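## Task

Get the cardboard box inside the bin marked F4 with no part of it sticking out past the bin's rim. The robot must not topple or be left leaning, or the task fails. The box must stay there by itself; it does not count if only the robot's grip or contact keeps it in place at the end.

## Robot and tools

ROBOT. A Hello Robot Stretch 4, about 1.6 m tall, with one arm. It has an omni-wheel base (rim within 0.23 m of the base origin), a lift on a vertical mast, an arm that telescopes forward, a three-joint wrist (yaw, pitch, roll) and a two-finger gripper. Loose objects may occasionally get nudged by outside forces.

FRAMES. Base frame: origin on the floor below the base centre, x ahead, y to the left, z up. hand_pose is reported in this frame and marks a point between the open fingertips; with all wrist joints at 0 its axes line up with the base frame. Its printed position may be slightly wrong. The odometry frame is the base frame as it was when the scene began.

TOOLS.
execute_actions: argument actions is a list holding a single action (or empty, which only reports state and pictures). An action may contain base, joints, or both, plus optional pace and contact_limits; or else end_of_arm by itself. Motions in one action start together and may finish at different times.
- base: exactly one key. translate_m = straight drive offset in metres, forward positive, -2 to 2. strafe_m = sideways offset in metres, left positive, -2 to 2. rotate_rad = turn in place, radians, counter-clockwise (left) positive, -3.2 to 3.2. These are offsets, counted from the base position in the most recent state report of this scene, not poses.
- joints: a single object for the one arm, keyed by joint name, each value an absolute target: lift_m 0 to 1.2 m; arm_m 0 to 0.55 m (extension forward); wrist_yaw_rad -1.134 to 4.276 (0 points ahead, positive turns left, 3.14 tucked back; past 3.4 the arm may obstruct); wrist_pitch_rad -1.117 to 4.259 (0 level, 1.57 pointing down); wrist_roll_rad -1.117 to 4.259 (0 keeps fingers level, positive rotates clockwise viewed from behind); gripper_m -0.038 to 0.141 m, the fingertip gap when empty, negatives squeeze the tips together. Done tolerances: lift and arm ±0.004, yaw and roll ±0.02, pitch ±0.05, gripper ±0.004. A joint target outside its range is clipped and the result reports it; any other bad value or unknown key rejects the whole call with no motion.
- pace: "slow", "default", "fast", "max" (default if omitted). Base speed 0.1/0.3/0.4/0.6 m/s and turn rate 1/2/3/4 rad/s respectively, further reduced when the lift is above 0.2 m (down to 0.3 m/s and 1 rad/s at 1.2 m).
- contact_limits: only arm_m, 0 (gentlest) to 0.75 (firmest), default 0.5; how much resistance the arm motion tolerates before halting.
- end_of_arm: "enable_torque" re-powers any wrist or gripper motor that cut out; it then holds its current position.
- cameras: list of head_camera, head_left_camera, head_right_camera, wrist_camera or "all"; omitted/null/all gives every camera, [] gives none. The pictures line lists images in order.
A single action may run at most 15 s. Omitted joints or base may keep pursuing an earlier target without the status showing it. If a result reports a stop, any later motion, wait or finished_scene calls in that same reply are skipped.

wait: seconds from 0 to 10; commands nothing, returns state and pictures.
zoom_image: camera name and region [x0, y0, x1, y1] in pixels of that camera's latest full image, top-left origin, at most 504x504. Image sizes: head_camera 420x560, head fisheyes 420x672, wrist_camera 616x392.
finished_scene: scene = number of the current scene; irreversible, reports success and gives the next task. The goal must hold after the robot settles. Replying with no tool call ends everything.

CAMERAS. head_camera sits atop the mast facing forward and down; turn the base to look around. head_left_camera and head_right_camera are fisheyes beside it, aimed more steeply, showing the base and arm. wrist_camera looks along the fingers, tips near the image bottom. Calibration (K, distortion, T_world_to_cam from base frame) is supplied and may be slightly off; wrist camera error grows with arm extension.

RESULT LINES. base_status and joint_status: done; off_target (stopped short, may still push); contact_stop_at_<key> (blocked; that part goes slack, a slack lift may sag, slack wheels may roll); limit_stop_at_<name>, including limit_stop_at_tilt (leaning over 6 degrees; lift, arm, wheels slack and unresponsive until it leans less) and limit_stop_at_own_body (self-collision guard; moving away is allowed; lift and arm may go slack); time_out; torque_fault (wrist motor went limp, needs enable_torque). After these stops the old target is dropped. on_its_own lists what moved uncommanded; "held at" is the held target, not the position. lidar_m: 12 distances in metres from base origin, 30-degree sectors, 1st straight ahead then counter-clockwise (4th left, 7th behind, 10th right); "-" means nothing seen or closer than 0.25 m; sees from ~0.15 m up, misses glass, thin legs, much behind. wrist_depth_mm: 7x7 grid of median depths, 100 to 2000 mm, row by row from top left, "-" invalid; the robot body appears. base_odometry comes from wheels only (slip counts as motion), heading -3.142 to 3.142, left positive. If turned_by_wheels and turned_by_imu differ by over ~0.1 rad, a bump or slip happened and heading is off by roughly their difference. base_tilt in degrees, forward and right positive, with a fixed bias up to ~1.5. motor_effort: percent of max, positive toward higher joint values, peak in brackets (noisy); for wheel_0..2 positive means turning right. Gripper reading and done status do not prove a grasp; a firm squeeze at a commanded gap of 0 or more shows as a clear gripper effort change. A load raises wrist_pitch effort magnitude.

GRIPPING. Command a gap smaller than the object; smaller values squeeze harder and pull it toward the wrist (about a third of the shortfall). If the tips stick on a surface below, raise the lift.

START. Unfold the wrist by sending lift_m 0.4 with wrist_yaw_rad 0 together.

AVOID. Driving or turning with over 1 kg held and arm_m above 0.2, especially at fast or max pace (tipping). Sustained pushes or pulls, worse with a high gripper or firm contact limit. Pressing the gripper into things during base or arm moves, or holding over ~2 kg level (torque faults). Tilted-up gripper (pitch below -0.2) combined with roll below -0.4 or above 4 (self-collision). Drops, slams, slips and hard hits. If base_tilt differs from its starting value, a wheel may be on something low.

Each tool is called after "Request:" as name(argument=value, ...) on one line, values as JSON.

## Session

Request:
execute_actions(actions=[])

Scene clock: 0.00 s.
base_odometry: x=+0.000 y=+0.000 heading=+0.000 (m, m, rad; odometry frame)
turned_by_wheels: +0.000 (rad since the last result)
turned_by_imu: +0.000 (rad since the last result)
base_tilt: forward=-0.3 right=-0.3 (deg)
lidar_m: 1.01 0.99 1.12 1.34 1.31 0.87 0.69 0.67 0.74 1.64 1.55 1.31
base_status: not commanded
joint_positions: lift_m=+0.172 arm_m=+0.000 wrist_yaw_rad=+3.152 wrist_pitch_rad=-0.002 wrist_roll_rad=-0.006 gripper_m=+0.057
joint_status: not commanded
motor_effort: lift_m=+21 arm_m=-1 wrist_yaw_rad=+0 wrist_pitch_rad=-6 wrist_roll_rad=+0 gripper_m=-2 wheel_0=+0 wheel_1=+0 wheel_2=+0 (%)
hand_pose: x=-0.1183 y=+0.0845 z=+0.3511 quat_wxyz=(-0.005, +0.001, -0.003, +1.000) (m; base frame)
wrist_depth_mm: - 143 263 904 1008 1118 1229 / - 115 142 891 991 1098 1205 / - 112 140 891 976 1078 1205 / - 121 154 878 960 1060 1182 / 140 139 798 866 946 1042 1182 / 224 741 768 866 214 1042 1160 / 225 723 768 842 878 820 946
pictures: head_camera, head_left_camera, head_right_camera, wrist_camera
Images, in order (width x height): head_camera 420x560, head_left_camera 420x672, head_right_camera 420x672, wrist_camera 616x392.

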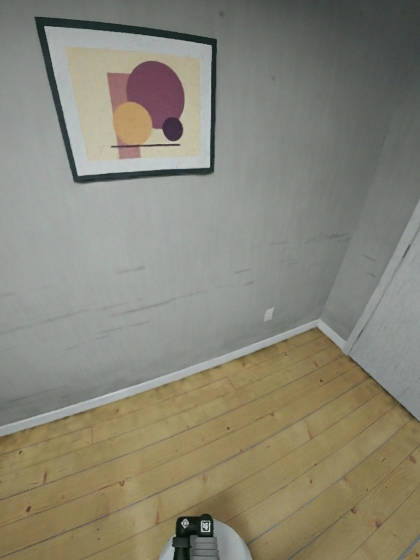

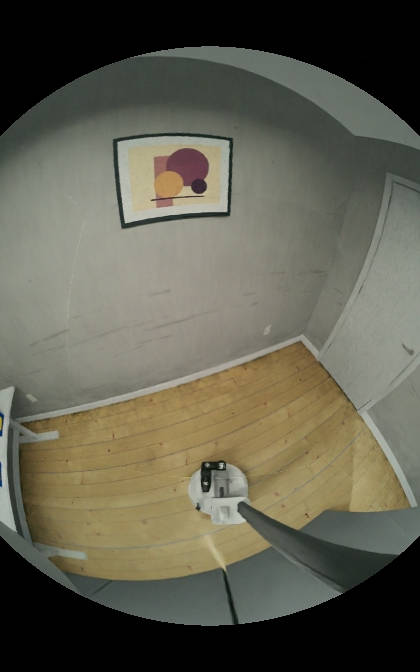

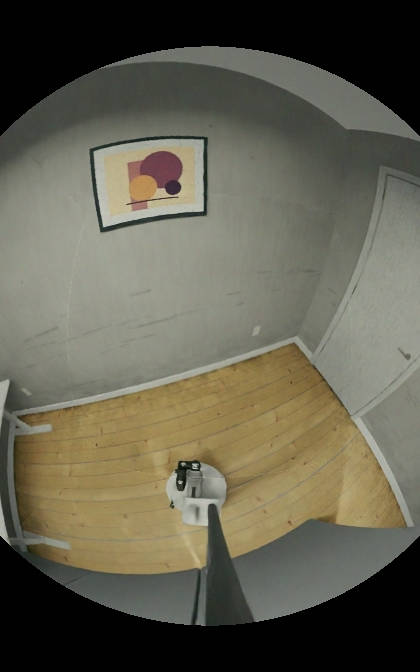

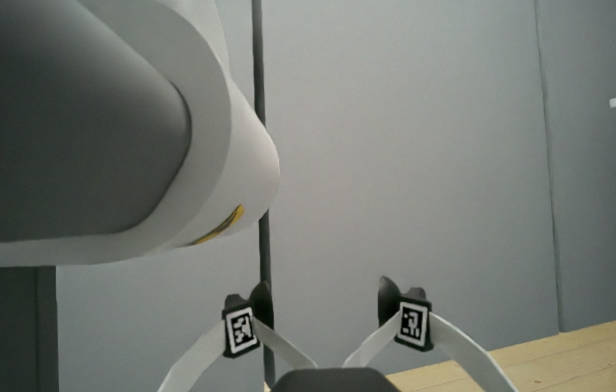

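Request:
execute_actions(actions=[{"base":{"rotate_rad":1.85},"joints":{"lift_m":0.9,"wrist_yaw_rad":0,"gripper_m":0.14}}], cameras=["head_camera","head_left_camera"])

Request:
execute_actions(actions=[{"base":{"translate_m":0.5}}], cameras=["head_camera","wrist_camera"])

Scene clock: 3.87 s.
base_odometry: x=+0.000 y=+0.000 heading=+1.850 (m, m, rad; odometry frame)
turned_by_wheels: +1.850 (rad since the last result)
turned_by_imu: +1.832 (rad since the last result)
base_tilt: forward=-0.2 right=-0.4 (deg)
lidar_m: 1.31 1.13 0.75 0.67 0.68 0.89 1.60 1.63 1.07 0.98 1.01 1.29
base_status: done
joint_positions: lift_m=+0.900 arm_m=+0.000 wrist_yaw_rad=+0.000 wrist_pitch_rad=-0.002 wrist_roll_rad=-0.006 gripper_m=+0.140
joint_status: all done
motor_effort: lift_m=+23(24) arm_m=+0(0) wrist_yaw_rad=+0(8) wrist_pitch_rad=-6(8) wrist_roll_rad=-1(1) gripper_m=-1(6) wheel_0=+0(5) wheel_1=+1(6) wheel_2=+1(7) (%)
hand_pose: x=+0.4596 y=-0.0873 z=+1.0786 quat_wxyz=(+1.000, -0.003, -0.001, +0.000) (m; base frame)
wrist_depth_mm: 1537 1808 1863 1863 - 1537 1160 / 1397 1808 1863 1921 1921 1576 1138 / 1366 1808 1808 1863 1983 1576 1138 / 1366 1756 1808 1921 1921 1618 1160 / 1366 1808 1808 1921 1921 1618 1160 / 1336 1661 1464 1366 1336 202 1182 / 1160 1060 1138 165 1138 1430 1182
pictures: head_camera, head_left_camera
Images, in order (width x height): head_camera 420x560, head_left_camera 420x672.

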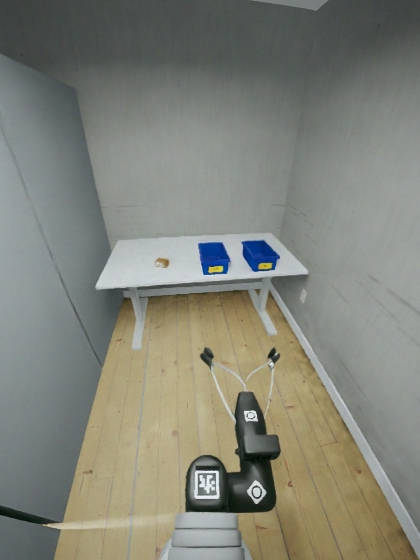

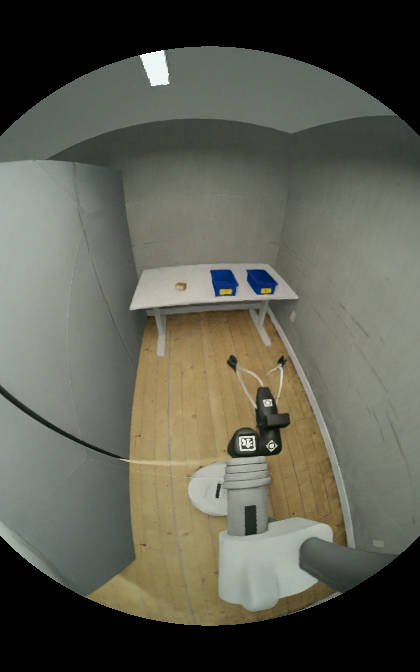

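Scene clock: 7.03 s.
base_odometry: x=-0.138 y=+0.481 heading=+1.850 (m, m, rad; odometry frame)
turned_by_wheels: +0.000 (rad since the last result)
turned_by_imu: -0.002 (rad since the last result)
base_tilt: forward=-0.5 right=-0.4 (deg)
lidar_m: 0.80 0.81 0.81 0.74 0.76 0.96 2.08 1.59 1.02 0.94 0.97 0.90
base_status: done
joint_positions: lift_m=+0.900 arm_m=+0.000 wrist_yaw_rad=+0.000 wrist_pitch_rad=-0.002 wrist_roll_rad=-0.006 gripper_m=+0.140
joint_status: not commanded
motor_effort: lift_m=+22(23) arm_m=+0(0) wrist_yaw_rad=+0(1) wrist_pitch_rad=-8(6) wrist_roll_rad=-2(2) gripper_m=-1(0) wheel_0=+0(8) wheel_1=+0(3) wheel_2=+0(8) (%)
hand_pose: x=+0.4596 y=-0.0874 z=+1.0787 quat_wxyz=(+1.000, -0.003, -0.001, +0.000) (m; base frame)
wrist_depth_mm: 1308 1336 1397 1430 1430 1430 1060 / 1308 1336 1366 1430 1464 1430 1060 / 1336 1336 1397 1397 1430 1430 1060 / 1308 1308 1366 1397 1430 1430 1078 / 1281 1308 1336 1366 1397 1430 1078 / 1255 1308 1336 1366 1397 202 1078 / 1078 976 960 165 778 683 946
pictures: head_camera, wrist_camera
camera_calibration (this result's frames):
wrist_camera: T_world_to_cam=[[0.0210032, -0.99866, -0.0473012, -0.0333888], [0.0421154, 0.0481534, -0.997952, 1.12489], [0.998892, 0.0189681, 0.0430703, -0.275723], [0, 0, 0, 1]] pos_world=[0.228743, -0.0822815, 1.13288]
Images, in order (width x height): head_camera 420x560, wrist_camera 616x392.

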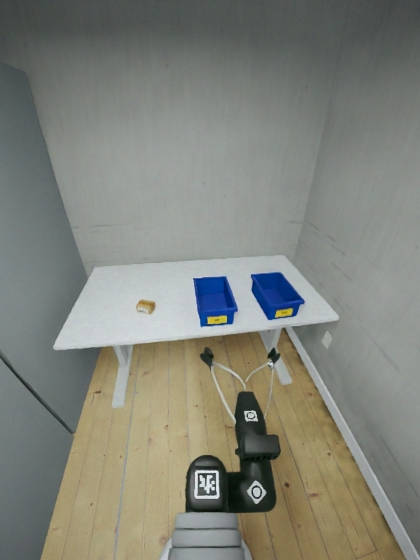

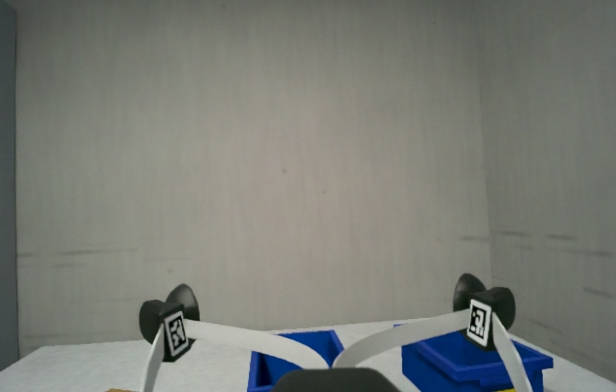

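Request:
zoom_image(camera="head_camera", region=[120,260,320,340])

Region (120, 260, 320, 340) of head_camera's 420x560 image, scaled by 2.520, with more detail than that image has; it fills the top 202 rows of this view, and the rest is white.

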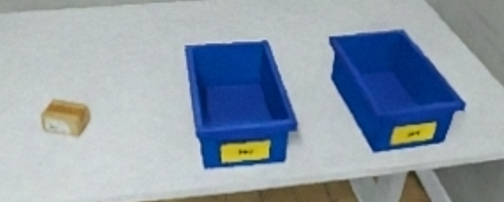

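Request:
execute_actions(actions=[{"joints":{"lift_m":0.62}}], cameras=["wrist_camera"])

Request:
execute_actions(actions=[{"base":{"strafe_m":0.45}}], cameras=["wrist_camera","head_camera"])

Scene clock: 9.50 s.
base_odometry: x=-0.138 y=+0.481 heading=+1.850 (m, m, rad; odometry frame)
turned_by_wheels: +0.000 (rad since the last result)
turned_by_imu: +0.000 (rad since the last result)
base_tilt: forward=-0.4 right=-0.4 (deg)
lidar_m: 0.81 0.83 0.82 0.73 0.75 0.95 2.09 1.58 0.99 0.95 0.96 0.90
base_status: not commanded
joint_positions: lift_m=+0.620 arm_m=+0.000 wrist_yaw_rad=+0.000 wrist_pitch_rad=-0.002 wrist_roll_rad=-0.006 gripper_m=+0.140
joint_status: all done
motor_effort: lift_m=+18(22) arm_m=+0(0) wrist_yaw_rad=+2(1) wrist_pitch_rad=-8(6) wrist_roll_rad=-1(0) gripper_m=+0(2) wheel_0=+0(0) wheel_1=+0(0) wheel_2=+0(0) (%)
hand_pose: x=+0.4596 y=-0.0874 z=+0.7991 quat_wxyz=(+1.000, -0.003, -0.001, +0.000) (m; base frame)
wrist_depth_mm: 1366 1336 1366 1430 1430 1430 1060 / 1308 1336 1366 1397 1430 1464 1042 / 1336 1336 1366 1397 1397 1430 1060 / 1308 1308 1366 1366 1430 1397 1042 / 1281 1336 1098 654 878 691 904 / 668 580 603 654 661 202 1060 / 1281 1281 1336 165 1397 1042 1098
pictures: wrist_camera
camera_calibration (this result's frames):
wrist_camera: T_world_to_cam=[[0.021003, -0.99866, -0.0473011, -0.0466146], [0.0421154, 0.0481533, -0.997952, 0.845858], [0.998892, 0.0189678, 0.0430703, -0.26368], [0, 0, 0, 1]] pos_world=[0.228743, -0.0822815, 0.853277]
Images, in order (width x height): wrist_camera 616x392.

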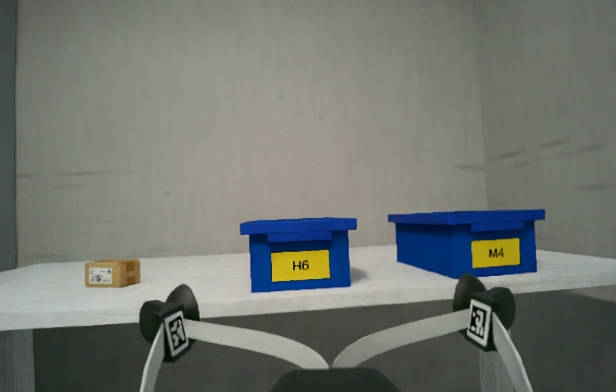

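Scene clock: 12.33 s.
base_odometry: x=-0.570 y=+0.357 heading=+1.850 (m, m, rad; odometry frame)
turned_by_wheels: +0.000 (rad since the last result)
turned_by_imu: +0.001 (rad since the last result)
base_tilt: forward=-0.3 right=-0.3 (deg)
lidar_m: 0.75 0.52 0.32 0.29 0.30 0.40 0.83 2.18 1.51 1.39 1.30 0.83
base_status: done
joint_positions: lift_m=+0.620 arm_m=+0.000 wrist_yaw_rad=+0.000 wrist_pitch_rad=-0.002 wrist_roll_rad=-0.006 gripper_m=+0.140
joint_status: not commanded
motor_effort: lift_m=+19(19) arm_m=+0(1) wrist_yaw_rad=+0(2) wrist_pitch_rad=-7(7) wrist_roll_rad=-2(1) gripper_m=+0(0) wheel_0=+1(9) wheel_1=+0(8) wheel_2=+0(2) (%)
hand_pose: x=+0.4596 y=-0.0874 z=+0.7990 quat_wxyz=(+1.000, -0.003, -0.001, +0.000) (m; base frame)
wrist_depth_mm: 768 1255 1336 1336 1397 1397 1430 / 750 1229 1308 1336 1366 1430 1464 / 759 1205 1308 1336 1397 1397 1464 / 741 1182 1308 1336 1366 1397 1430 / 732 1060 1281 1281 1160 723 640 / 654 517 539 603 580 202 1366 / 732 960 917 165 1336 1366 1397
pictures: head_camera, wrist_camera
camera_calibration (this result's frames):
wrist_camera: T_world_to_cam=[[0.0209917, -0.99866, -0.047301, -0.0466169], [0.042116, 0.0481528, -0.997952, 0.845768], [0.998892, 0.0189566, 0.0430704, -0.263676], [0, 0, 0, 1]] pos_world=[0.228742, -0.0822821, 0.853187]
Images, in order (width x height): head_camera 420x560, wrist_camera 616x392.

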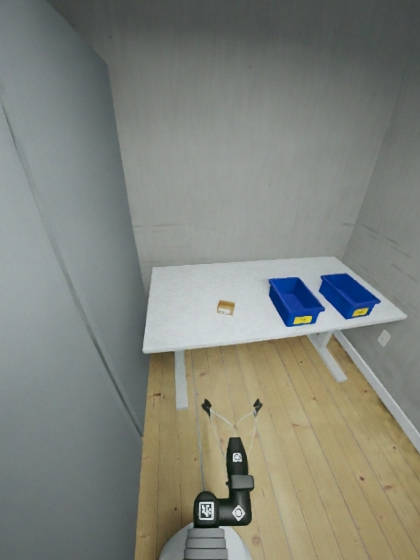

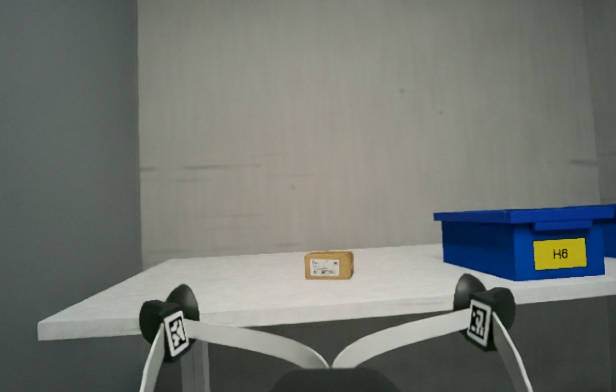

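Request:
execute_actions(actions=[{"joints":{"lift_m":0.575,"arm_m":0.4}}], cameras=["wrist_camera"])

Scene clock: 15.00 s.
base_odometry: x=-0.570 y=+0.357 heading=+1.850 (m, m, rad; odometry frame)
turned_by_wheels: +0.000 (rad since the last result)
turned_by_imu: +0.000 (rad since the last result)
base_tilt: forward=-0.2 right=-0.4 (deg)
lidar_m: 0.75 0.50 0.33 0.30 0.30 0.38 0.84 2.18 1.48 1.39 1.28 0.82
base_status: not commanded
joint_positions: lift_m=+0.575 arm_m=+0.399 wrist_yaw_rad=+0.000 wrist_pitch_rad=-0.002 wrist_roll_rad=-0.006 gripper_m=+0.140
joint_status: all done
motor_effort: lift_m=+17(17) arm_m=+7(6) wrist_yaw_rad=+1(1) wrist_pitch_rad=-7(8) wrist_roll_rad=-1(1) gripper_m=-1(2) wheel_0=+0(1) wheel_1=+1(1) wheel_2=+0(0) (%)
hand_pose: x=+0.8583 y=-0.0874 z=+0.7541 quat_wxyz=(+1.000, -0.003, -0.001, +0.000) (m; base frame)
wrist_depth_mm: 866 917 946 960 991 1025 1042 / 831 931 946 960 991 1008 1042 / 831 917 931 976 991 1008 1025 / 820 904 917 960 976 991 466 / 798 891 917 661 715 683 449 / 382 330 317 342 329 202 304 / 229 209 206 165 193 190 200
pictures: wrist_camera
camera_calibration (this result's frames):
wrist_camera: T_world_to_cam=[[0.0210188, -0.99866, -0.0472985, -0.0571263], [0.0422377, 0.0481537, -0.997946, 0.784109], [0.998886, 0.0189778, 0.0431932, -0.660062], [0, 0, 0, 1]] pos_world=[0.627409, -0.0822809, 0.808307]
Images, in order (width x height): wrist_camera 616x392.

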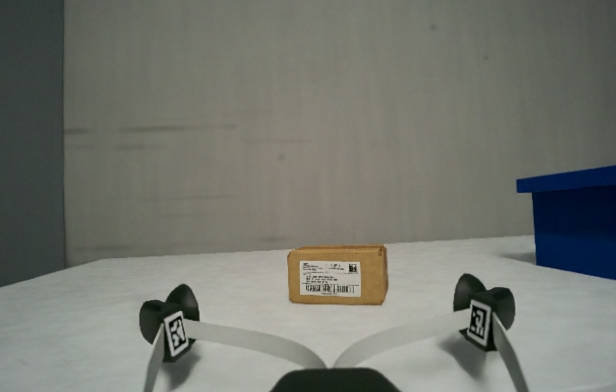

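Front at 0.34; advance 0.15.

Request:
execute_actions(actions=[{"joints":{"arm_m":0.55}}], cameras=[])

Request:
execute_actions(actions=[{"joints":{"gripper_m":0.03}}], cameras=[])

Request:
execute_actions(actions=[{"joints":{"lift_m":0.75,"arm_m":0}}], cameras=["wrist_camera"])

Request:
execute_actions(actions=[{"base":{"strafe_m":-0.5}}], cameras=[])

Request:
execute_actions(actions=[{"base":{"rotate_rad":3.0}}], cameras=["head_camera","head_left_camera"])

Scene clock: 16.53 s.
base_odometry: x=-0.570 y=+0.356 heading=+1.850 (m, m, rad; odometry frame)
turned_by_wheels: +0.000 (rad since the last result)
turned_by_imu: +0.013 (rad since the last result)
base_tilt: forward=-0.4 right=-0.3 (deg)
lidar_m: 0.75 0.48 0.33 0.28 0.29 0.40 0.85 2.17 1.50 1.40 1.27 0.83
base_status: not commanded
joint_positions: lift_m=+0.575 arm_m=+0.492 wrist_yaw_rad=-0.002 wrist_pitch_rad=-0.001 wrist_roll_rad=-0.007 gripper_m=+0.140
joint_status: arm_m contact_stop (moved +0.093 of +0.151)
on_its_own: arm_m is slack since a contact_stop (your +0.550 is given up)
motor_effort: lift_m=+19(19) arm_m=+0(33) wrist_yaw_rad=+7(68) wrist_pitch_rad=-8(34) wrist_roll_rad=+1(4) gripper_m=+1(0) wheel_0=+0(1) wheel_1=+2(8) wheel_2=-4(18) (%)
hand_pose: x=+0.9510 y=-0.0880 z=+0.7537 quat_wxyz=(+1.000, -0.003, -0.001, -0.001) (m; base frame)
wrist_depth_mm: 831 842 866 878 891 917 931 / 809 831 842 866 878 904 931 / 798 831 854 866 891 904 931 / 788 831 842 854 891 891 917 / 778 820 831 809 477 661 615 / 373 325 312 270 254 202 301 / 226 207 203 165 191 187 197
pictures: none
No camera images: the call's "cameras" was empty. Leave "cameras" out to get every camera's image.

not run: a stop came earlier in this reply.

not run: a stop came earlier in this reply.

not run: a stop came earlier in this reply.

not run: a stop came earlier in this reply.

Request:
execute_actions(actions=[], cameras=["head_camera","wrist_camera"])

Scene clock: 16.60 s.
base_odometry: x=-0.570 y=+0.356 heading=+1.850 (m, m, rad; odometry frame)
turned_by_wheels: +0.000 (rad since the last result)
turned_by_imu: +0.000 (rad since the last result)
base_tilt: forward=-0.4 right=-0.3 (deg)
lidar_m: 0.75 0.48 0.32 0.29 0.29 0.38 0.86 2.17 1.49 1.38 1.28 0.83
base_status: not commanded
joint_positions: lift_m=+0.575 arm_m=+0.492 wrist_yaw_rad=-0.002 wrist_pitch_rad=-0.001 wrist_roll_rad=-0.007 gripper_m=+0.140
joint_status: arm_m contact_stop (moved +0.093 of +0.151)
on_its_own: arm_m is slack since a contact_stop (your +0.550 is given up)
motor_effort: lift_m=+19(19) arm_m=+0(33) wrist_yaw_rad=+6(68) wrist_pitch_rad=-10(34) wrist_roll_rad=+0(4) gripper_m=-2(0) wheel_0=-1(1) wheel_1=+2(8) wheel_2=-4(18) (%)
hand_pose: x=+0.9510 y=-0.0880 z=+0.7537 quat_wxyz=(+1.000, -0.003, -0.001, -0.001) (m; base frame)
wrist_depth_mm: 831 842 854 878 891 904 931 / 809 842 866 866 891 917 931 / 798 831 842 866 878 904 931 / 809 820 854 854 878 904 904 / 778 809 842 809 477 676 621 / 373 327 312 270 253 202 301 / 226 207 204 165 191 187 197
pictures: head_camera, wrist_camera
camera_calibration (this result's frames):
wrist_camera: T_world_to_cam=[[0.0189041, -0.998718, -0.0469549, -0.0579469], [0.041432, 0.0477055, -0.998002, 0.78056], [0.998962, 0.0169209, 0.0422807, -0.752274], [0, 0, 0, 1]] pos_world=[0.720249, -0.0823805, 0.808086]
Images, in order (width x height): head_camera 420x560, wrist_camera 616x392.

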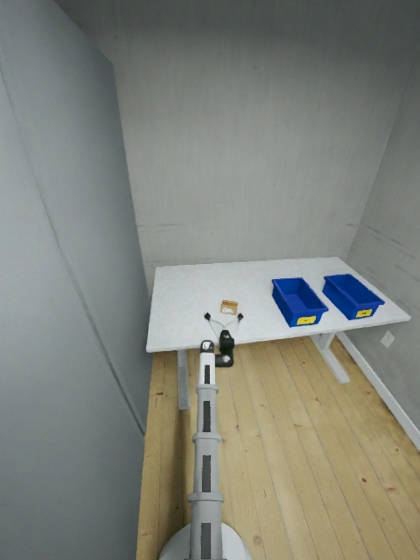

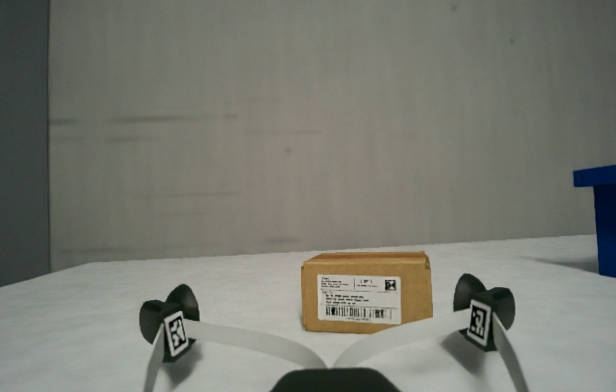

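Wrist hits the table edge; pitch down and raise.

Request:
execute_actions(actions=[{"joints":{"lift_m":0.75,"arm_m":0.3,"wrist_pitch_rad":0.6},"base":{"strafe_m":-0.02}}], cameras=[])

Request:
execute_actions(actions=[{"base":{"translate_m":0.15}}], cameras=["wrist_camera"])

Scene clock: 18.57 s.
base_odometry: x=-0.551 y=+0.362 heading=+1.850 (m, m, rad; odometry frame)
turned_by_wheels: +0.000 (rad since the last result)
turned_by_imu: +0.000 (rad since the last result)
base_tilt: forward=-0.4 right=-0.4 (deg)
lidar_m: 0.76 0.50 0.34 0.30 0.31 0.41 0.91 2.17 1.49 1.36 1.26 0.83
base_status: done
joint_positions: lift_m=+0.750 arm_m=+0.301 wrist_yaw_rad=+0.000 wrist_pitch_rad=+0.602 wrist_roll_rad=-0.006 gripper_m=+0.140
joint_status: all done
motor_effort: lift_m=+23(23) arm_m=-6(11) wrist_yaw_rad=-1(23) wrist_pitch_rad=-4(92) wrist_roll_rad=-3(23) gripper_m=+0(0) wheel_0=+0(5) wheel_1=+0(5) wheel_2=-1(7) (%)
hand_pose: x=+0.7098 y=-0.0875 z=+0.7647 quat_wxyz=(+0.955, -0.003, +0.296, +0.001) (m; base frame)
wrist_depth_mm: 866 904 931 946 976 976 554 / 809 831 778 750 723 647 466 / 591 554 539 469 508 500 462 / 433 421 413 402 394 387 379 / 343 338 332 329 334 342 1229 / 307 306 319 1160 1160 202 1138 / 732 960 960 165 976 976 960
pictures: none
No camera images: the call's "cameras" was empty. Leave "cameras" out to get every camera's image.

Scene clock: 20.40 s.
base_odometry: x=-0.593 y=+0.506 heading=+1.850 (m, m, rad; odometry frame)
turned_by_wheels: +0.000 (rad since the last result)
turned_by_imu: -0.001 (rad since the last result)
base_tilt: forward=-0.4 right=-0.4 (deg)
lidar_m: 0.60 0.54 0.36 0.33 0.33 0.42 0.95 2.21 1.45 1.34 1.03 0.70
base_status: done
joint_positions: lift_m=+0.750 arm_m=+0.301 wrist_yaw_rad=+0.000 wrist_pitch_rad=+0.602 wrist_roll_rad=-0.006 gripper_m=+0.140
joint_status: not commanded
motor_effort: lift_m=+23(23) arm_m=-6(6) wrist_yaw_rad=+0(2) wrist_pitch_rad=-6(5) wrist_roll_rad=-2(3) gripper_m=+1(1) wheel_0=+0(7) wheel_1=+0(4) wheel_2=+2(8) (%)
hand_pose: x=+0.7098 y=-0.0875 z=+0.7647 quat_wxyz=(+0.955, -0.003, +0.296, +0.001) (m; base frame)
wrist_depth_mm: 759 778 798 809 842 854 866 / 809 809 788 750 723 699 449 / 574 559 539 521 512 496 439 / 430 424 413 343 373 389 379 / 343 340 332 327 322 315 310 / 287 276 271 277 271 202 263 / 245 237 234 165 226 225 229
pictures: wrist_camera
camera_calibration (this result's frames):
wrist_camera: T_world_to_cam=[[-0.0099727, -0.998642, -0.0511428, -0.0286187], [-0.532172, 0.0486012, -0.84524, 1.09187], [0.846577, 0.0187875, -0.531934, 0.0356523], [0, 0, 0, 1]] pos_world=[0.550594, -0.0823157, 0.940392]
Images, in order (width x height): wrist_camera 616x392.

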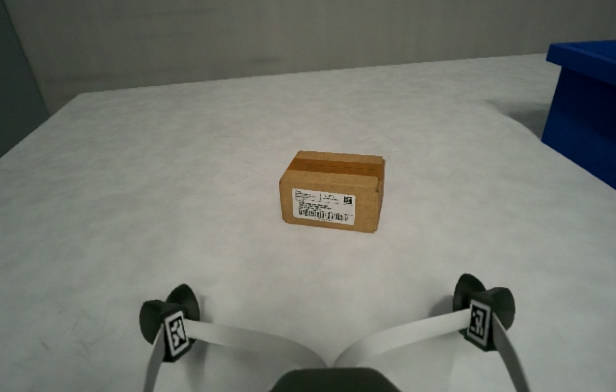

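Box center x≈0.86.

Request:
execute_actions(actions=[{"joints":{"arm_m":0.46,"lift_m":0.74}}], cameras=[])

Request:
execute_actions(actions=[{"joints":{"gripper_m":0.03}}], cameras=[])

Request:
execute_actions(actions=[{"joints":{"lift_m":0.9,"arm_m":0}}], cameras=["wrist_camera"])

Request:
execute_actions(actions=[{"base":{"strafe_m":-0.5}}], cameras=[])

Request:
execute_actions(actions=[{"base":{"rotate_rad":3.0}}], cameras=["head_camera","head_left_camera"])

Scene clock: 22.23 s.
base_odometry: x=-0.593 y=+0.506 heading=+1.850 (m, m, rad; odometry frame)
turned_by_wheels: +0.000 (rad since the last result)
turned_by_imu: +0.000 (rad since the last result)
base_tilt: forward=-0.3 right=-0.4 (deg)
lidar_m: 0.61 0.54 0.37 0.32 0.34 0.44 0.96 2.21 1.47 1.34 1.01 0.67
base_status: not commanded
joint_positions: lift_m=+0.740 arm_m=+0.459 wrist_yaw_rad=+0.000 wrist_pitch_rad=+0.602 wrist_roll_rad=-0.006 gripper_m=+0.140
joint_status: all done
motor_effort: lift_m=+18(23) arm_m=+6(6) wrist_yaw_rad=+0(2) wrist_pitch_rad=-6(6) wrist_roll_rad=-1(2) gripper_m=+3(1) wheel_0=+0(0) wheel_1=-1(0) wheel_2=+2(2) (%)
hand_pose: x=+0.8676 y=-0.0874 z=+0.7551 quat_wxyz=(+0.955, -0.003, +0.296, +0.001) (m; base frame)
wrist_depth_mm: 634 640 661 676 699 707 732 / 676 683 699 707 691 668 654 / 549 535 517 500 488 473 466 / 413 404 394 384 377 366 362 / 329 324 319 293 306 301 297 / 274 263 258 201 197 202 251 / 235 226 223 165 190 215 218
pictures: none
No camera images: the call's "cameras" was empty. Leave "cameras" out to get every camera's image.

Scene clock: 24.33 s.
base_odometry: x=-0.593 y=+0.506 heading=+1.850 (m, m, rad; odometry frame)
turned_by_wheels: +0.000 (rad since the last result)
turned_by_imu: +0.000 (rad since the last result)
base_tilt: forward=-0.3 right=-0.3 (deg)
lidar_m: 0.62 0.54 0.35 0.33 0.34 0.44 0.97 2.22 1.47 1.36 1.03 0.67
base_status: not commanded
joint_positions: lift_m=+0.740 arm_m=+0.459 wrist_yaw_rad=+0.000 wrist_pitch_rad=+0.602 wrist_roll_rad=-0.006 gripper_m=+0.031
joint_status: all done
motor_effort: lift_m=+18(18) arm_m=+6(6) wrist_yaw_rad=+1(0) wrist_pitch_rad=-7(8) wrist_roll_rad=-1(2) gripper_m=-31(32) wheel_0=+0(0) wheel_1=+0(1) wheel_2=+2(2) (%)
hand_pose: x=+0.8675 y=-0.0874 z=+0.7549 quat_wxyz=(+0.955, -0.003, +0.297, +0.001) (m; base frame)
wrist_depth_mm: 627 640 661 676 691 715 732 / 668 683 699 707 683 661 647 / 549 535 517 504 484 473 462 / 410 402 392 382 375 368 362 / 329 322 317 226 304 301 297 / 273 270 194 186 190 246 251 / 235 170 180 178 170 209 211
pictures: none
No camera images: the call's "cameras" was empty. Leave "cameras" out to get every camera's image.

Scene clock: 26.77 s.
base_odometry: x=-0.593 y=+0.506 heading=+1.850 (m, m, rad; odometry frame)
turned_by_wheels: +0.000 (rad since the last result)
turned_by_imu: +0.000 (rad since the last result)
base_tilt: forward=-0.4 right=-0.2 (deg)
lidar_m: 0.60 0.56 0.35 0.33 0.32 0.45 0.95 2.23 1.48 1.36 1.02 0.68
base_status: not commanded
joint_positions: lift_m=+0.900 arm_m=+0.001 wrist_yaw_rad=+0.000 wrist_pitch_rad=+0.603 wrist_roll_rad=-0.006 gripper_m=+0.031
joint_status: all done
motor_effort: lift_m=+23(24) arm_m=-6(9) wrist_yaw_rad=+2(0) wrist_pitch_rad=-9(8) wrist_roll_rad=-2(2) gripper_m=-33(32) wheel_0=+0(0) wheel_1=-1(1) wheel_2=+2(2) (%)
hand_pose: x=+0.4098 y=-0.0874 z=+0.9144 quat_wxyz=(+0.955, -0.003, +0.297, +0.001) (m; base frame)
wrist_depth_mm: 842 1025 1060 1098 1098 1138 1182 / 788 1098 1118 1138 1182 1182 1138 / 768 976 931 878 854 691 661 / 741 707 691 683 661 627 569 / 654 574 564 226 549 574 1229 / 627 512 195 186 190 1281 1255 / 715 170 182 178 169 1060 1118
pictures: wrist_camera
camera_calibration (this result's frames):
wrist_camera: T_world_to_cam=[[-0.00998266, -0.998644, -0.0510875, -0.0239977], [-0.533121, 0.0485386, -0.844646, 1.05857], [0.84598, 0.018804, -0.532882, 0.3704], [0, 0, 0, 1]] pos_world=[0.250752, -0.0823115, 1.09027]
Images, in order (width x height): wrist_camera 616x392.

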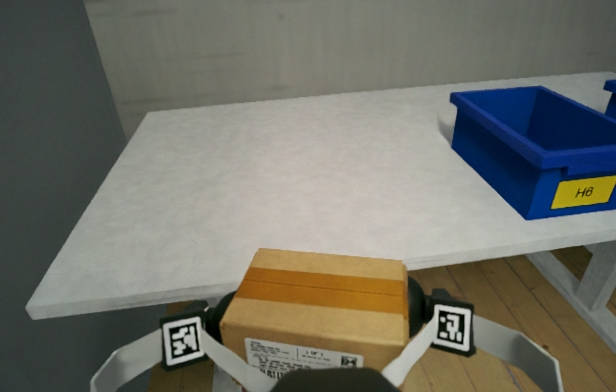

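Scene clock: 29.77 s.
base_odometry: x=-0.112 y=+0.644 heading=+1.850 (m, m, rad; odometry frame)
turned_by_wheels: +0.000 (rad since the last result)
turned_by_imu: +0.000 (rad since the last result)
base_tilt: forward=-0.3 right=-0.3 (deg)
lidar_m: 0.67 0.68 0.89 0.81 0.84 1.08 2.23 1.41 0.93 0.86 0.86 0.75
base_status: done
joint_positions: lift_m=+0.900 arm_m=+0.001 wrist_yaw_rad=+0.000 wrist_pitch_rad=+0.603 wrist_roll_rad=-0.006 gripper_m=+0.031
joint_status: not commanded
motor_effort: lift_m=+22(24) arm_m=-6(6) wrist_yaw_rad=-1(1) wrist_pitch_rad=-9(10) wrist_roll_rad=-2(2) gripper_m=-34(34) wheel_0=-1(9) wheel_1=+1(8) wheel_2=+1(2) (%)
hand_pose: x=+0.4098 y=-0.0874 z=+0.9145 quat_wxyz=(+0.955, -0.003, +0.297, +0.001) (m; base frame)
wrist_depth_mm: 1060 1060 1118 1138 1182 1160 960 / 1138 1160 1182 1182 1229 1138 960 / 976 946 809 798 778 603 778 / 723 715 580 603 661 615 654 / 585 580 585 225 603 1281 1025 / 1118 1397 195 186 190 1229 1060 / 1160 170 182 178 170 1078 1008
pictures: none
No camera images: the call's "cameras" was empty. Leave "cameras" out to get every camera's image.

Scene clock: 32.63 s.
base_odometry: x=-0.112 y=+0.644 heading=-1.433 (m, m, rad; odometry frame)
turned_by_wheels: +3.000 (rad since the last result)
turned_by_imu: +2.970 (rad since the last result)
base_tilt: forward=-0.3 right=-0.4 (deg)
lidar_m: 2.22 1.77 1.00 0.87 0.86 0.82 0.69 0.69 0.77 0.83 0.81 0.96
base_status: done
joint_positions: lift_m=+0.900 arm_m=+0.001 wrist_yaw_rad=+0.000 wrist_pitch_rad=+0.603 wrist_roll_rad=-0.006 gripper_m=+0.031
joint_status: not commanded
motor_effort: lift_m=+22(22) arm_m=-6(6) wrist_yaw_rad=-1(2) wrist_pitch_rad=-9(10) wrist_roll_rad=-2(3) gripper_m=-35(33) wheel_0=-2(6) wheel_1=+1(4) wheel_2=+1(7) (%)
hand_pose: x=+0.4098 y=-0.0874 z=+0.9145 quat_wxyz=(+0.955, -0.003, +0.297, +0.001) (m; base frame)
wrist_depth_mm: 1618 1708 1756 1921 - 946 750 / 1708 1808 1921 - - 976 759 / 1863 1921 - - - 1025 778 / - - - - 1863 1078 798 / 1708 1661 1661 226 1464 1118 820 / 1397 1397 195 186 190 1008 854 / 1205 170 182 178 169 1078 820
pictures: head_camera, head_left_camera
Images, in order (width x height): head_camera 420x560, head_left_camera 420x672.

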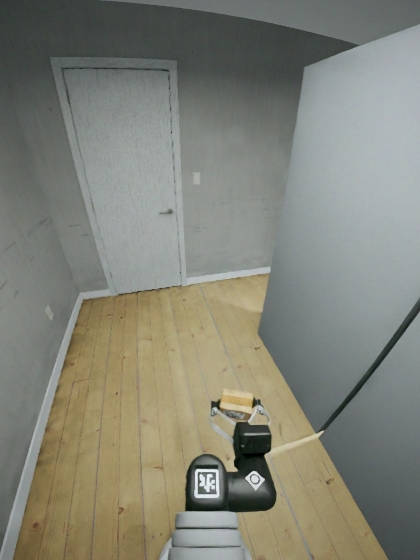

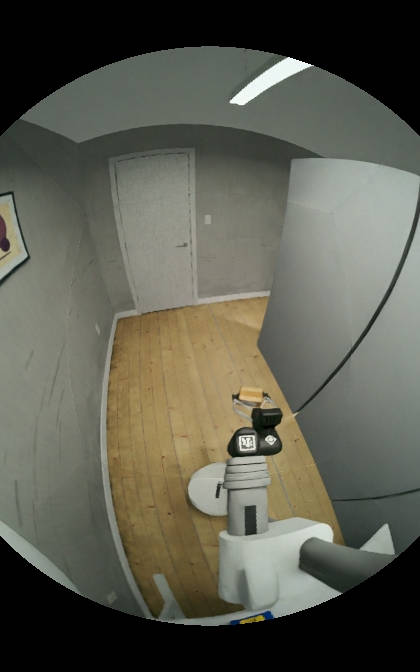

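Request:
execute_actions(actions=[{"base":{"rotate_rad":0.15}}], cameras=[])

Request:
execute_actions(actions=[{"base":{"translate_m":1.65}}], cameras=[])

Request:
execute_actions(actions=[{"base":{"rotate_rad":-1.5}}], cameras=["head_camera","head_right_camera"])

Scene clock: 33.63 s.
base_odometry: x=-0.112 y=+0.644 heading=-1.283 (m, m, rad; odometry frame)
turned_by_wheels: +0.150 (rad since the last result)
turned_by_imu: +0.149 (rad since the last result)
base_tilt: forward=-0.2 right=-0.3 (deg)
lidar_m: 2.18 1.39 0.96 0.86 0.88 0.75 0.68 0.69 0.88 0.80 0.83 1.06
base_status: done
joint_positions: lift_m=+0.900 arm_m=+0.001 wrist_yaw_rad=+0.000 wrist_pitch_rad=+0.603 wrist_roll_rad=-0.006 gripper_m=+0.031
joint_status: not commanded
motor_effort: lift_m=+22(22) arm_m=-6(6) wrist_yaw_rad=+0(2) wrist_pitch_rad=-8(8) wrist_roll_rad=-3(3) gripper_m=-32(34) wheel_0=-2(7) wheel_1=+1(5) wheel_2=+1(5) (%)
hand_pose: x=+0.4098 y=-0.0874 z=+0.9145 quat_wxyz=(+0.955, -0.003, +0.297, +0.001) (m; base frame)
wrist_depth_mm: 1661 1708 1756 1808 1863 1863 917 / 1661 1921 1863 - - - 931 / 1618 - - - - - 946 / 1576 - - - 1921 1756 960 / 1537 1661 1661 226 1618 1366 991 / 1397 1366 194 186 190 1205 991 / 1229 170 182 178 170 1118 946
pictures: none
No camera images: the call's "cameras" was empty. Leave "cameras" out to get every camera's image.

Scene clock: 40.63 s.
base_odometry: x=+0.356 y=-0.938 heading=-1.283 (m, m, rad; odometry frame)
turned_by_wheels: +0.000 (rad since the last result)
turned_by_imu: -0.009 (rad since the last result)
base_tilt: forward=-0.4 right=-0.4 (deg)
lidar_m: 0.56 0.61 0.78 1.05 1.08 1.35 2.81 1.06 0.70 0.82 1.04 0.67
base_status: done
joint_positions: lift_m=+0.900 arm_m=+0.001 wrist_yaw_rad=+0.000 wrist_pitch_rad=+0.603 wrist_roll_rad=-0.006 gripper_m=+0.031
joint_status: not commanded
motor_effort: lift_m=+22(23) arm_m=-6(6) wrist_yaw_rad=+0(1) wrist_pitch_rad=-8(11) wrist_roll_rad=-2(2) gripper_m=-33(34) wheel_0=+1(6) wheel_1=-1(6) wheel_2=+0(8) (%)
hand_pose: x=+0.4098 y=-0.0874 z=+0.9145 quat_wxyz=(+0.955, -0.003, +0.297, +0.001) (m; base frame)
wrist_depth_mm: 330 340 343 368 387 397 407 / 353 364 370 394 415 430 436 / 382 384 397 427 452 469 480 / 413 424 439 466 496 512 525 / 452 466 477 225 535 569 597 / 496 508 194 186 190 603 668 / 554 170 183 179 170 715 741
pictures: none
No camera images: the call's "cameras" was empty. Leave "cameras" out to get every camera's image.

Scene clock: 42.70 s.
base_odometry: x=+0.356 y=-0.938 heading=-2.783 (m, m, rad; odometry frame)
turned_by_wheels: -1.500 (rad since the last result)
turned_by_imu: -1.485 (rad since the last result)
base_tilt: forward=-0.4 right=-0.3 (deg)
lidar_m: 1.04 0.94 0.65 0.54 0.63 0.84 1.05 1.09 1.43 2.31 0.96 0.71
base_status: done
joint_positions: lift_m=+0.900 arm_m=+0.001 wrist_yaw_rad=+0.000 wrist_pitch_rad=+0.603 wrist_roll_rad=-0.006 gripper_m=+0.031
joint_status: not commanded
motor_effort: lift_m=+22(22) arm_m=-6(6) wrist_yaw_rad=-1(1) wrist_pitch_rad=-8(9) wrist_roll_rad=-1(2) gripper_m=-32(34) wheel_0=+2(4) wheel_1=+0(6) wheel_2=-1(6) (%)
hand_pose: x=+0.4098 y=-0.0874 z=+0.9145 quat_wxyz=(+0.955, -0.003, +0.297, +0.001) (m; base frame)
wrist_depth_mm: 1182 1708 - - 778 424 382 / 1118 1708 - - 809 436 413 / 1118 1618 - - 854 462 445 / 1098 1618 - - 891 496 492 / 1078 1537 1618 226 732 539 544 / 1060 1366 194 186 191 574 609 / 1042 171 180 179 170 683 661
pictures: head_camera, head_right_camera
Images, in order (width x height): head_camera 420x560, head_right_camera 420x672.

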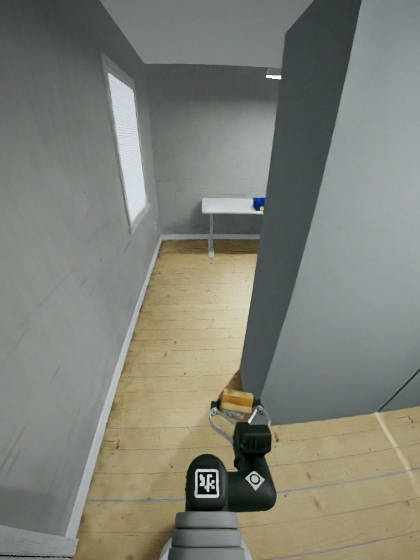

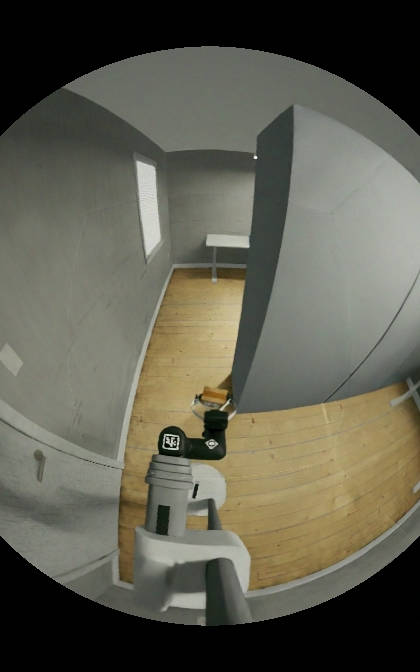

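Request:
execute_actions(actions=[{"base":{"strafe_m":0.2}}], cameras=[])

Request:
execute_actions(actions=[{"base":{"translate_m":1.9}}], cameras=["head_camera","head_right_camera","wrist_camera"])

Scene clock: 44.77 s.
base_odometry: x=+0.427 y=-1.125 heading=-2.783 (m, m, rad; odometry frame)
turned_by_wheels: +0.000 (rad since the last result)
turned_by_imu: +0.001 (rad since the last result)
base_tilt: forward=-0.3 right=-0.3 (deg)
lidar_m: 2.07 0.63 0.42 0.37 0.36 0.56 1.07 1.09 1.43 2.50 0.95 0.81
base_status: done
joint_positions: lift_m=+0.900 arm_m=+0.001 wrist_yaw_rad=+0.000 wrist_pitch_rad=+0.603 wrist_roll_rad=-0.006 gripper_m=+0.031
joint_status: not commanded
motor_effort: lift_m=+22(22) arm_m=-6(6) wrist_yaw_rad=+1(3) wrist_pitch_rad=-8(8) wrist_roll_rad=-2(3) gripper_m=-33(36) wheel_0=+1(9) wheel_1=+1(6) wheel_2=-1(2) (%)
hand_pose: x=+0.4098 y=-0.0874 z=+0.9145 quat_wxyz=(+0.955, -0.003, +0.297, +0.001) (m; base frame)
wrist_depth_mm: 854 1255 - - - - 585 / 831 1229 - - - 820 591 / 809 1205 - - - 854 597 / 809 1182 1921 - 1983 866 609 / 788 1160 1618 225 1618 891 621 / 778 1060 194 186 190 750 627 / 778 170 182 178 170 809 661
pictures: none
No camera images: the call's "cameras" was empty. Leave "cameras" out to get every camera's image.

Scene clock: 52.57 s.
base_odometry: x=-1.353 y=-1.792 heading=-2.783 (m, m, rad; odometry frame)
turned_by_wheels: +0.000 (rad since the last result)
turned_by_imu: -0.010 (rad since the last result)
base_tilt: forward=-0.4 right=-0.3 (deg)
lidar_m: 1.01 0.77 0.52 0.52 0.55 0.71 1.74 0.88 1.05 2.40 1.47 1.03
base_status: done
joint_positions: lift_m=+0.900 arm_m=+0.001 wrist_yaw_rad=+0.000 wrist_pitch_rad=+0.603 wrist_roll_rad=-0.006 gripper_m=+0.031
joint_status: not commanded
motor_effort: lift_m=+22(22) arm_m=-6(6) wrist_yaw_rad=+0(1) wrist_pitch_rad=-8(8) wrist_roll_rad=-2(3) gripper_m=-32(32) wheel_0=+0(2) wheel_1=+1(4) wheel_2=+0(8) (%)
hand_pose: x=+0.4098 y=-0.0874 z=+0.9145 quat_wxyz=(+0.955, -0.003, +0.297, +0.001) (m; base frame)
wrist_depth_mm: 1042 1336 1336 1366 1430 1430 1430 / 1008 1430 1464 1464 1205 1182 1042 / 976 1464 1576 1576 904 891 931 / 976 1464 1708 1756 1756 1808 1808 / 960 1430 1661 225 1576 1537 1537 / 931 1308 194 186 190 1281 1281 / 946 170 182 178 170 1118 1118
pictures: head_camera, head_right_camera, wrist_camera
camera_calibration (this result's frames):
wrist_camera: T_world_to_cam=[[-0.00984174, -0.998645, -0.051094, -0.0240099], [-0.532975, 0.0484723, -0.844742, 1.05871], [0.846074, 0.0189181, -0.53273, 0.370303], [0, 0, 0, 1]] pos_world=[0.250728, -0.0823011, 1.09038]
Images, in order (width x height): head_camera 420x560, head_right_camera 420x672, wrist_camera 616x392.

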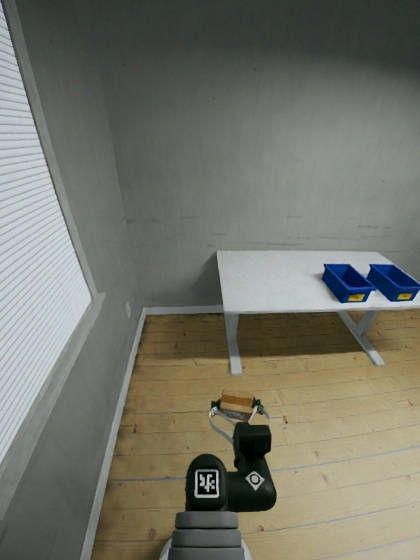

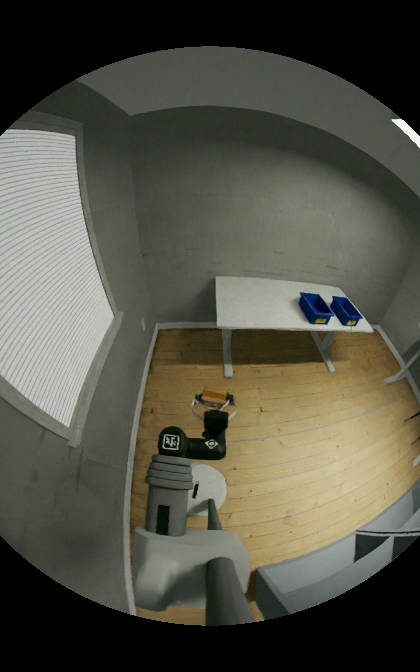

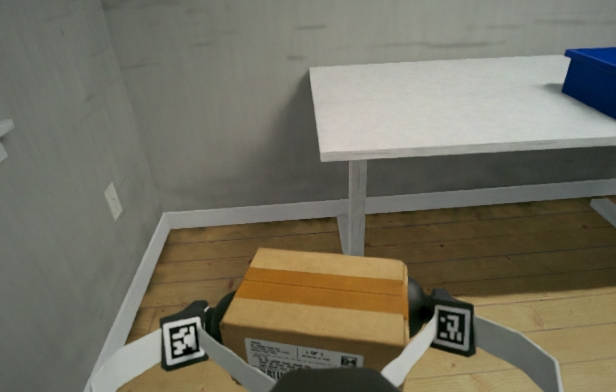

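Request:
execute_actions(actions=[{"base":{"strafe_m":-0.95}}], cameras=[])

Request:
execute_actions(actions=[{"base":{"translate_m":0.3}}], cameras=["head_camera","wrist_camera"])

Scene clock: 57.17 s.
base_odometry: x=-1.686 y=-0.903 heading=-2.783 (m, m, rad; odometry frame)
turned_by_wheels: +0.000 (rad since the last result)
turned_by_imu: -0.003 (rad since the last result)
base_tilt: forward=-0.4 right=-0.4 (deg)
lidar_m: 1.02 1.06 1.53 1.46 1.51 0.77 0.71 0.74 0.95 1.47 1.49 1.09
base_status: done
joint_positions: lift_m=+0.900 arm_m=+0.001 wrist_yaw_rad=+0.000 wrist_pitch_rad=+0.603 wrist_roll_rad=-0.006 gripper_m=+0.031
joint_status: not commanded
motor_effort: lift_m=+22(22) arm_m=-6(6) wrist_yaw_rad=+0(1) wrist_pitch_rad=-9(8) wrist_roll_rad=-2(2) gripper_m=-34(32) wheel_0=+0(9) wheel_1=+0(9) wheel_2=+0(1) (%)
hand_pose: x=+0.4098 y=-0.0874 z=+0.9145 quat_wxyz=(+0.955, -0.003, +0.297, +0.001) (m; base frame)
wrist_depth_mm: 1397 1397 1430 1430 1464 1464 1499 / 1430 1366 1138 1098 960 1308 1618 / 976 946 878 891 878 946 1756 / 1756 1756 1756 1808 1808 1808 1863 / 1708 1661 1618 225 1499 1537 1537 / 1430 1397 194 186 190 1281 1308 / 1205 171 182 178 170 1078 1118
pictures: none
No camera images: the call's "cameras" was empty. Leave "cameras" out to get every camera's image.

Scene clock: 59.63 s.
base_odometry: x=-1.967 y=-1.008 heading=-2.783 (m, m, rad; odometry frame)
turned_by_wheels: +0.000 (rad since the last result)
turned_by_imu: -0.002 (rad since the last result)
base_tilt: forward=-0.4 right=-0.3 (deg)
lidar_m: 0.72 0.76 1.02 1.46 1.54 1.09 1.01 1.04 1.37 1.43 1.47 0.77
base_status: done
joint_positions: lift_m=+0.900 arm_m=+0.001 wrist_yaw_rad=+0.000 wrist_pitch_rad=+0.603 wrist_roll_rad=-0.006 gripper_m=+0.031
joint_status: not commanded
motor_effort: lift_m=+22(22) arm_m=-6(6) wrist_yaw_rad=+1(1) wrist_pitch_rad=-10(9) wrist_roll_rad=-3(1) gripper_m=-32(38) wheel_0=+1(5) wheel_1=+0(7) wheel_2=-1(8) (%)
hand_pose: x=+0.4098 y=-0.0874 z=+0.9145 quat_wxyz=(+0.955, -0.003, +0.297, +0.001) (m; base frame)
wrist_depth_mm: 1118 1118 1160 1182 1205 1205 1229 / 1205 1205 1205 1205 1205 1255 1308 / 976 931 750 831 778 603 878 / 732 715 621 647 634 621 640 / 634 1499 615 225 1499 1464 1537 / 1336 1366 194 186 190 1229 1281 / 1229 170 182 178 169 1078 1118
pictures: head_camera, wrist_camera
camera_calibration (this result's frames):
wrist_camera: T_world_to_cam=[[-0.0098442, -0.998645, -0.0510937, -0.0240098], [-0.533005, 0.0484727, -0.844723, 1.0587], [0.846055, 0.0189176, -0.53276, 0.37034], [0, 0, 0, 1]] pos_world=[0.250726, -0.0823012, 1.09038]
Images, in order (width x height): head_camera 420x560, wrist_camera 616x392.

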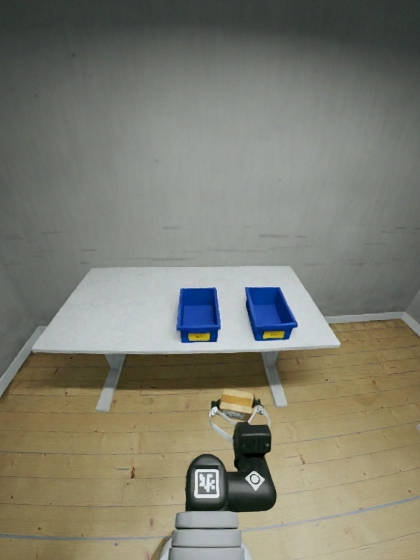

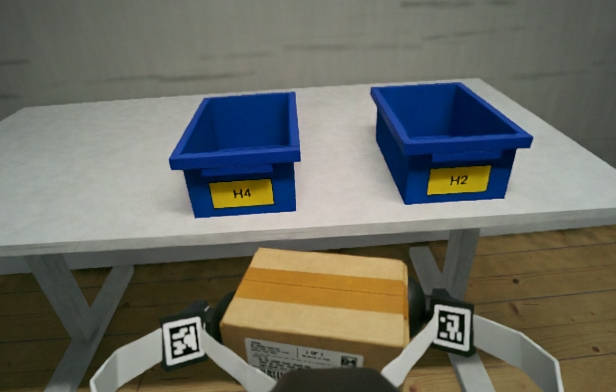

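Request:
execute_actions(actions=[{"base":{"rotate_rad":-1.59}}], cameras=["head_camera","head_right_camera","wrist_camera"])

Scene clock: 61.83 s.
base_odometry: x=-1.967 y=-1.008 heading=+1.910 (m, m, rad; odometry frame)
turned_by_wheels: -1.590 (rad since the last result)
turned_by_imu: -1.574 (rad since the last result)
base_tilt: forward=-0.3 right=-0.5 (deg)
lidar_m: 1.45 1.47 0.77 0.71 0.74 1.03 1.45 1.52 1.07 1.00 1.04 1.34
base_status: done
joint_positions: lift_m=+0.900 arm_m=+0.001 wrist_yaw_rad=+0.000 wrist_pitch_rad=+0.603 wrist_roll_rad=-0.006 gripper_m=+0.031
joint_status: not commanded
motor_effort: lift_m=+22(22) arm_m=-7(6) wrist_yaw_rad=-2(1) wrist_pitch_rad=-8(9) wrist_roll_rad=-3(2) gripper_m=-32(33) wheel_0=+0(7) wheel_1=-1(6) wheel_2=+0(6) (%)
hand_pose: x=+0.4098 y=-0.0874 z=+0.9145 quat_wxyz=(+0.955, -0.003, +0.297, +0.001) (m; base frame)
wrist_depth_mm: 1708 1537 1499 1863 1808 1808 1756 / 1808 1863 1921 1863 - 1921 1576 / - - - - - - 1229 / - - - - 1863 1808 1281 / 1708 1661 1618 226 1576 1576 1366 / 1430 1397 195 186 190 1281 1255 / 1205 170 182 178 170 1098 1118
pictures: head_camera, head_right_camera, wrist_camera
camera_calibration (this result's frames):
wrist_camera: T_world_to_cam=[[-0.00992731, -0.998645, -0.0510893, -0.023998], [-0.532976, 0.0485139, -0.844739, 1.05875], [0.846072, 0.0188434, -0.532735, 0.370332], [0, 0, 0, 1]] pos_world=[0.250722, -0.0823078, 1.09043]
Images, in order (width x height): head_camera 420x560, head_right_camera 420x672, wrist_camera 616x392.

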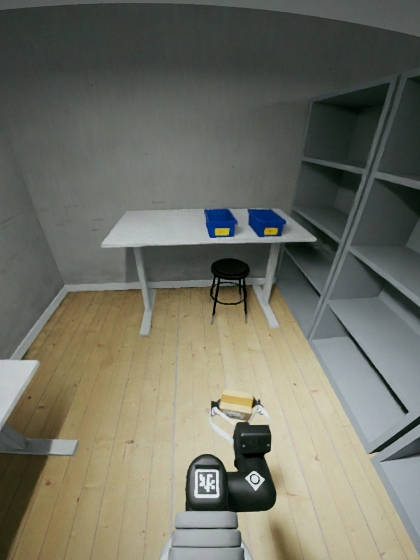

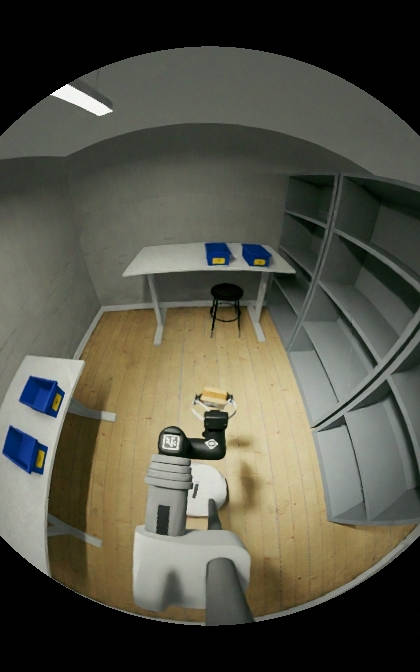

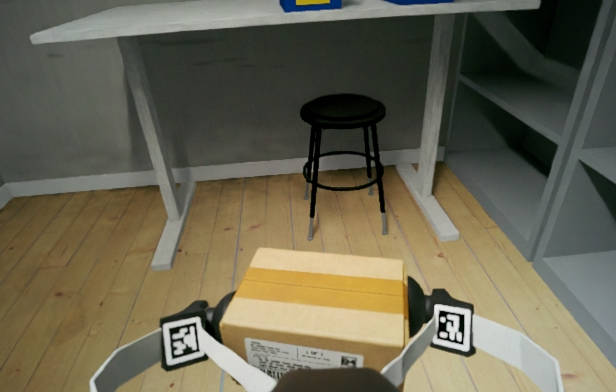

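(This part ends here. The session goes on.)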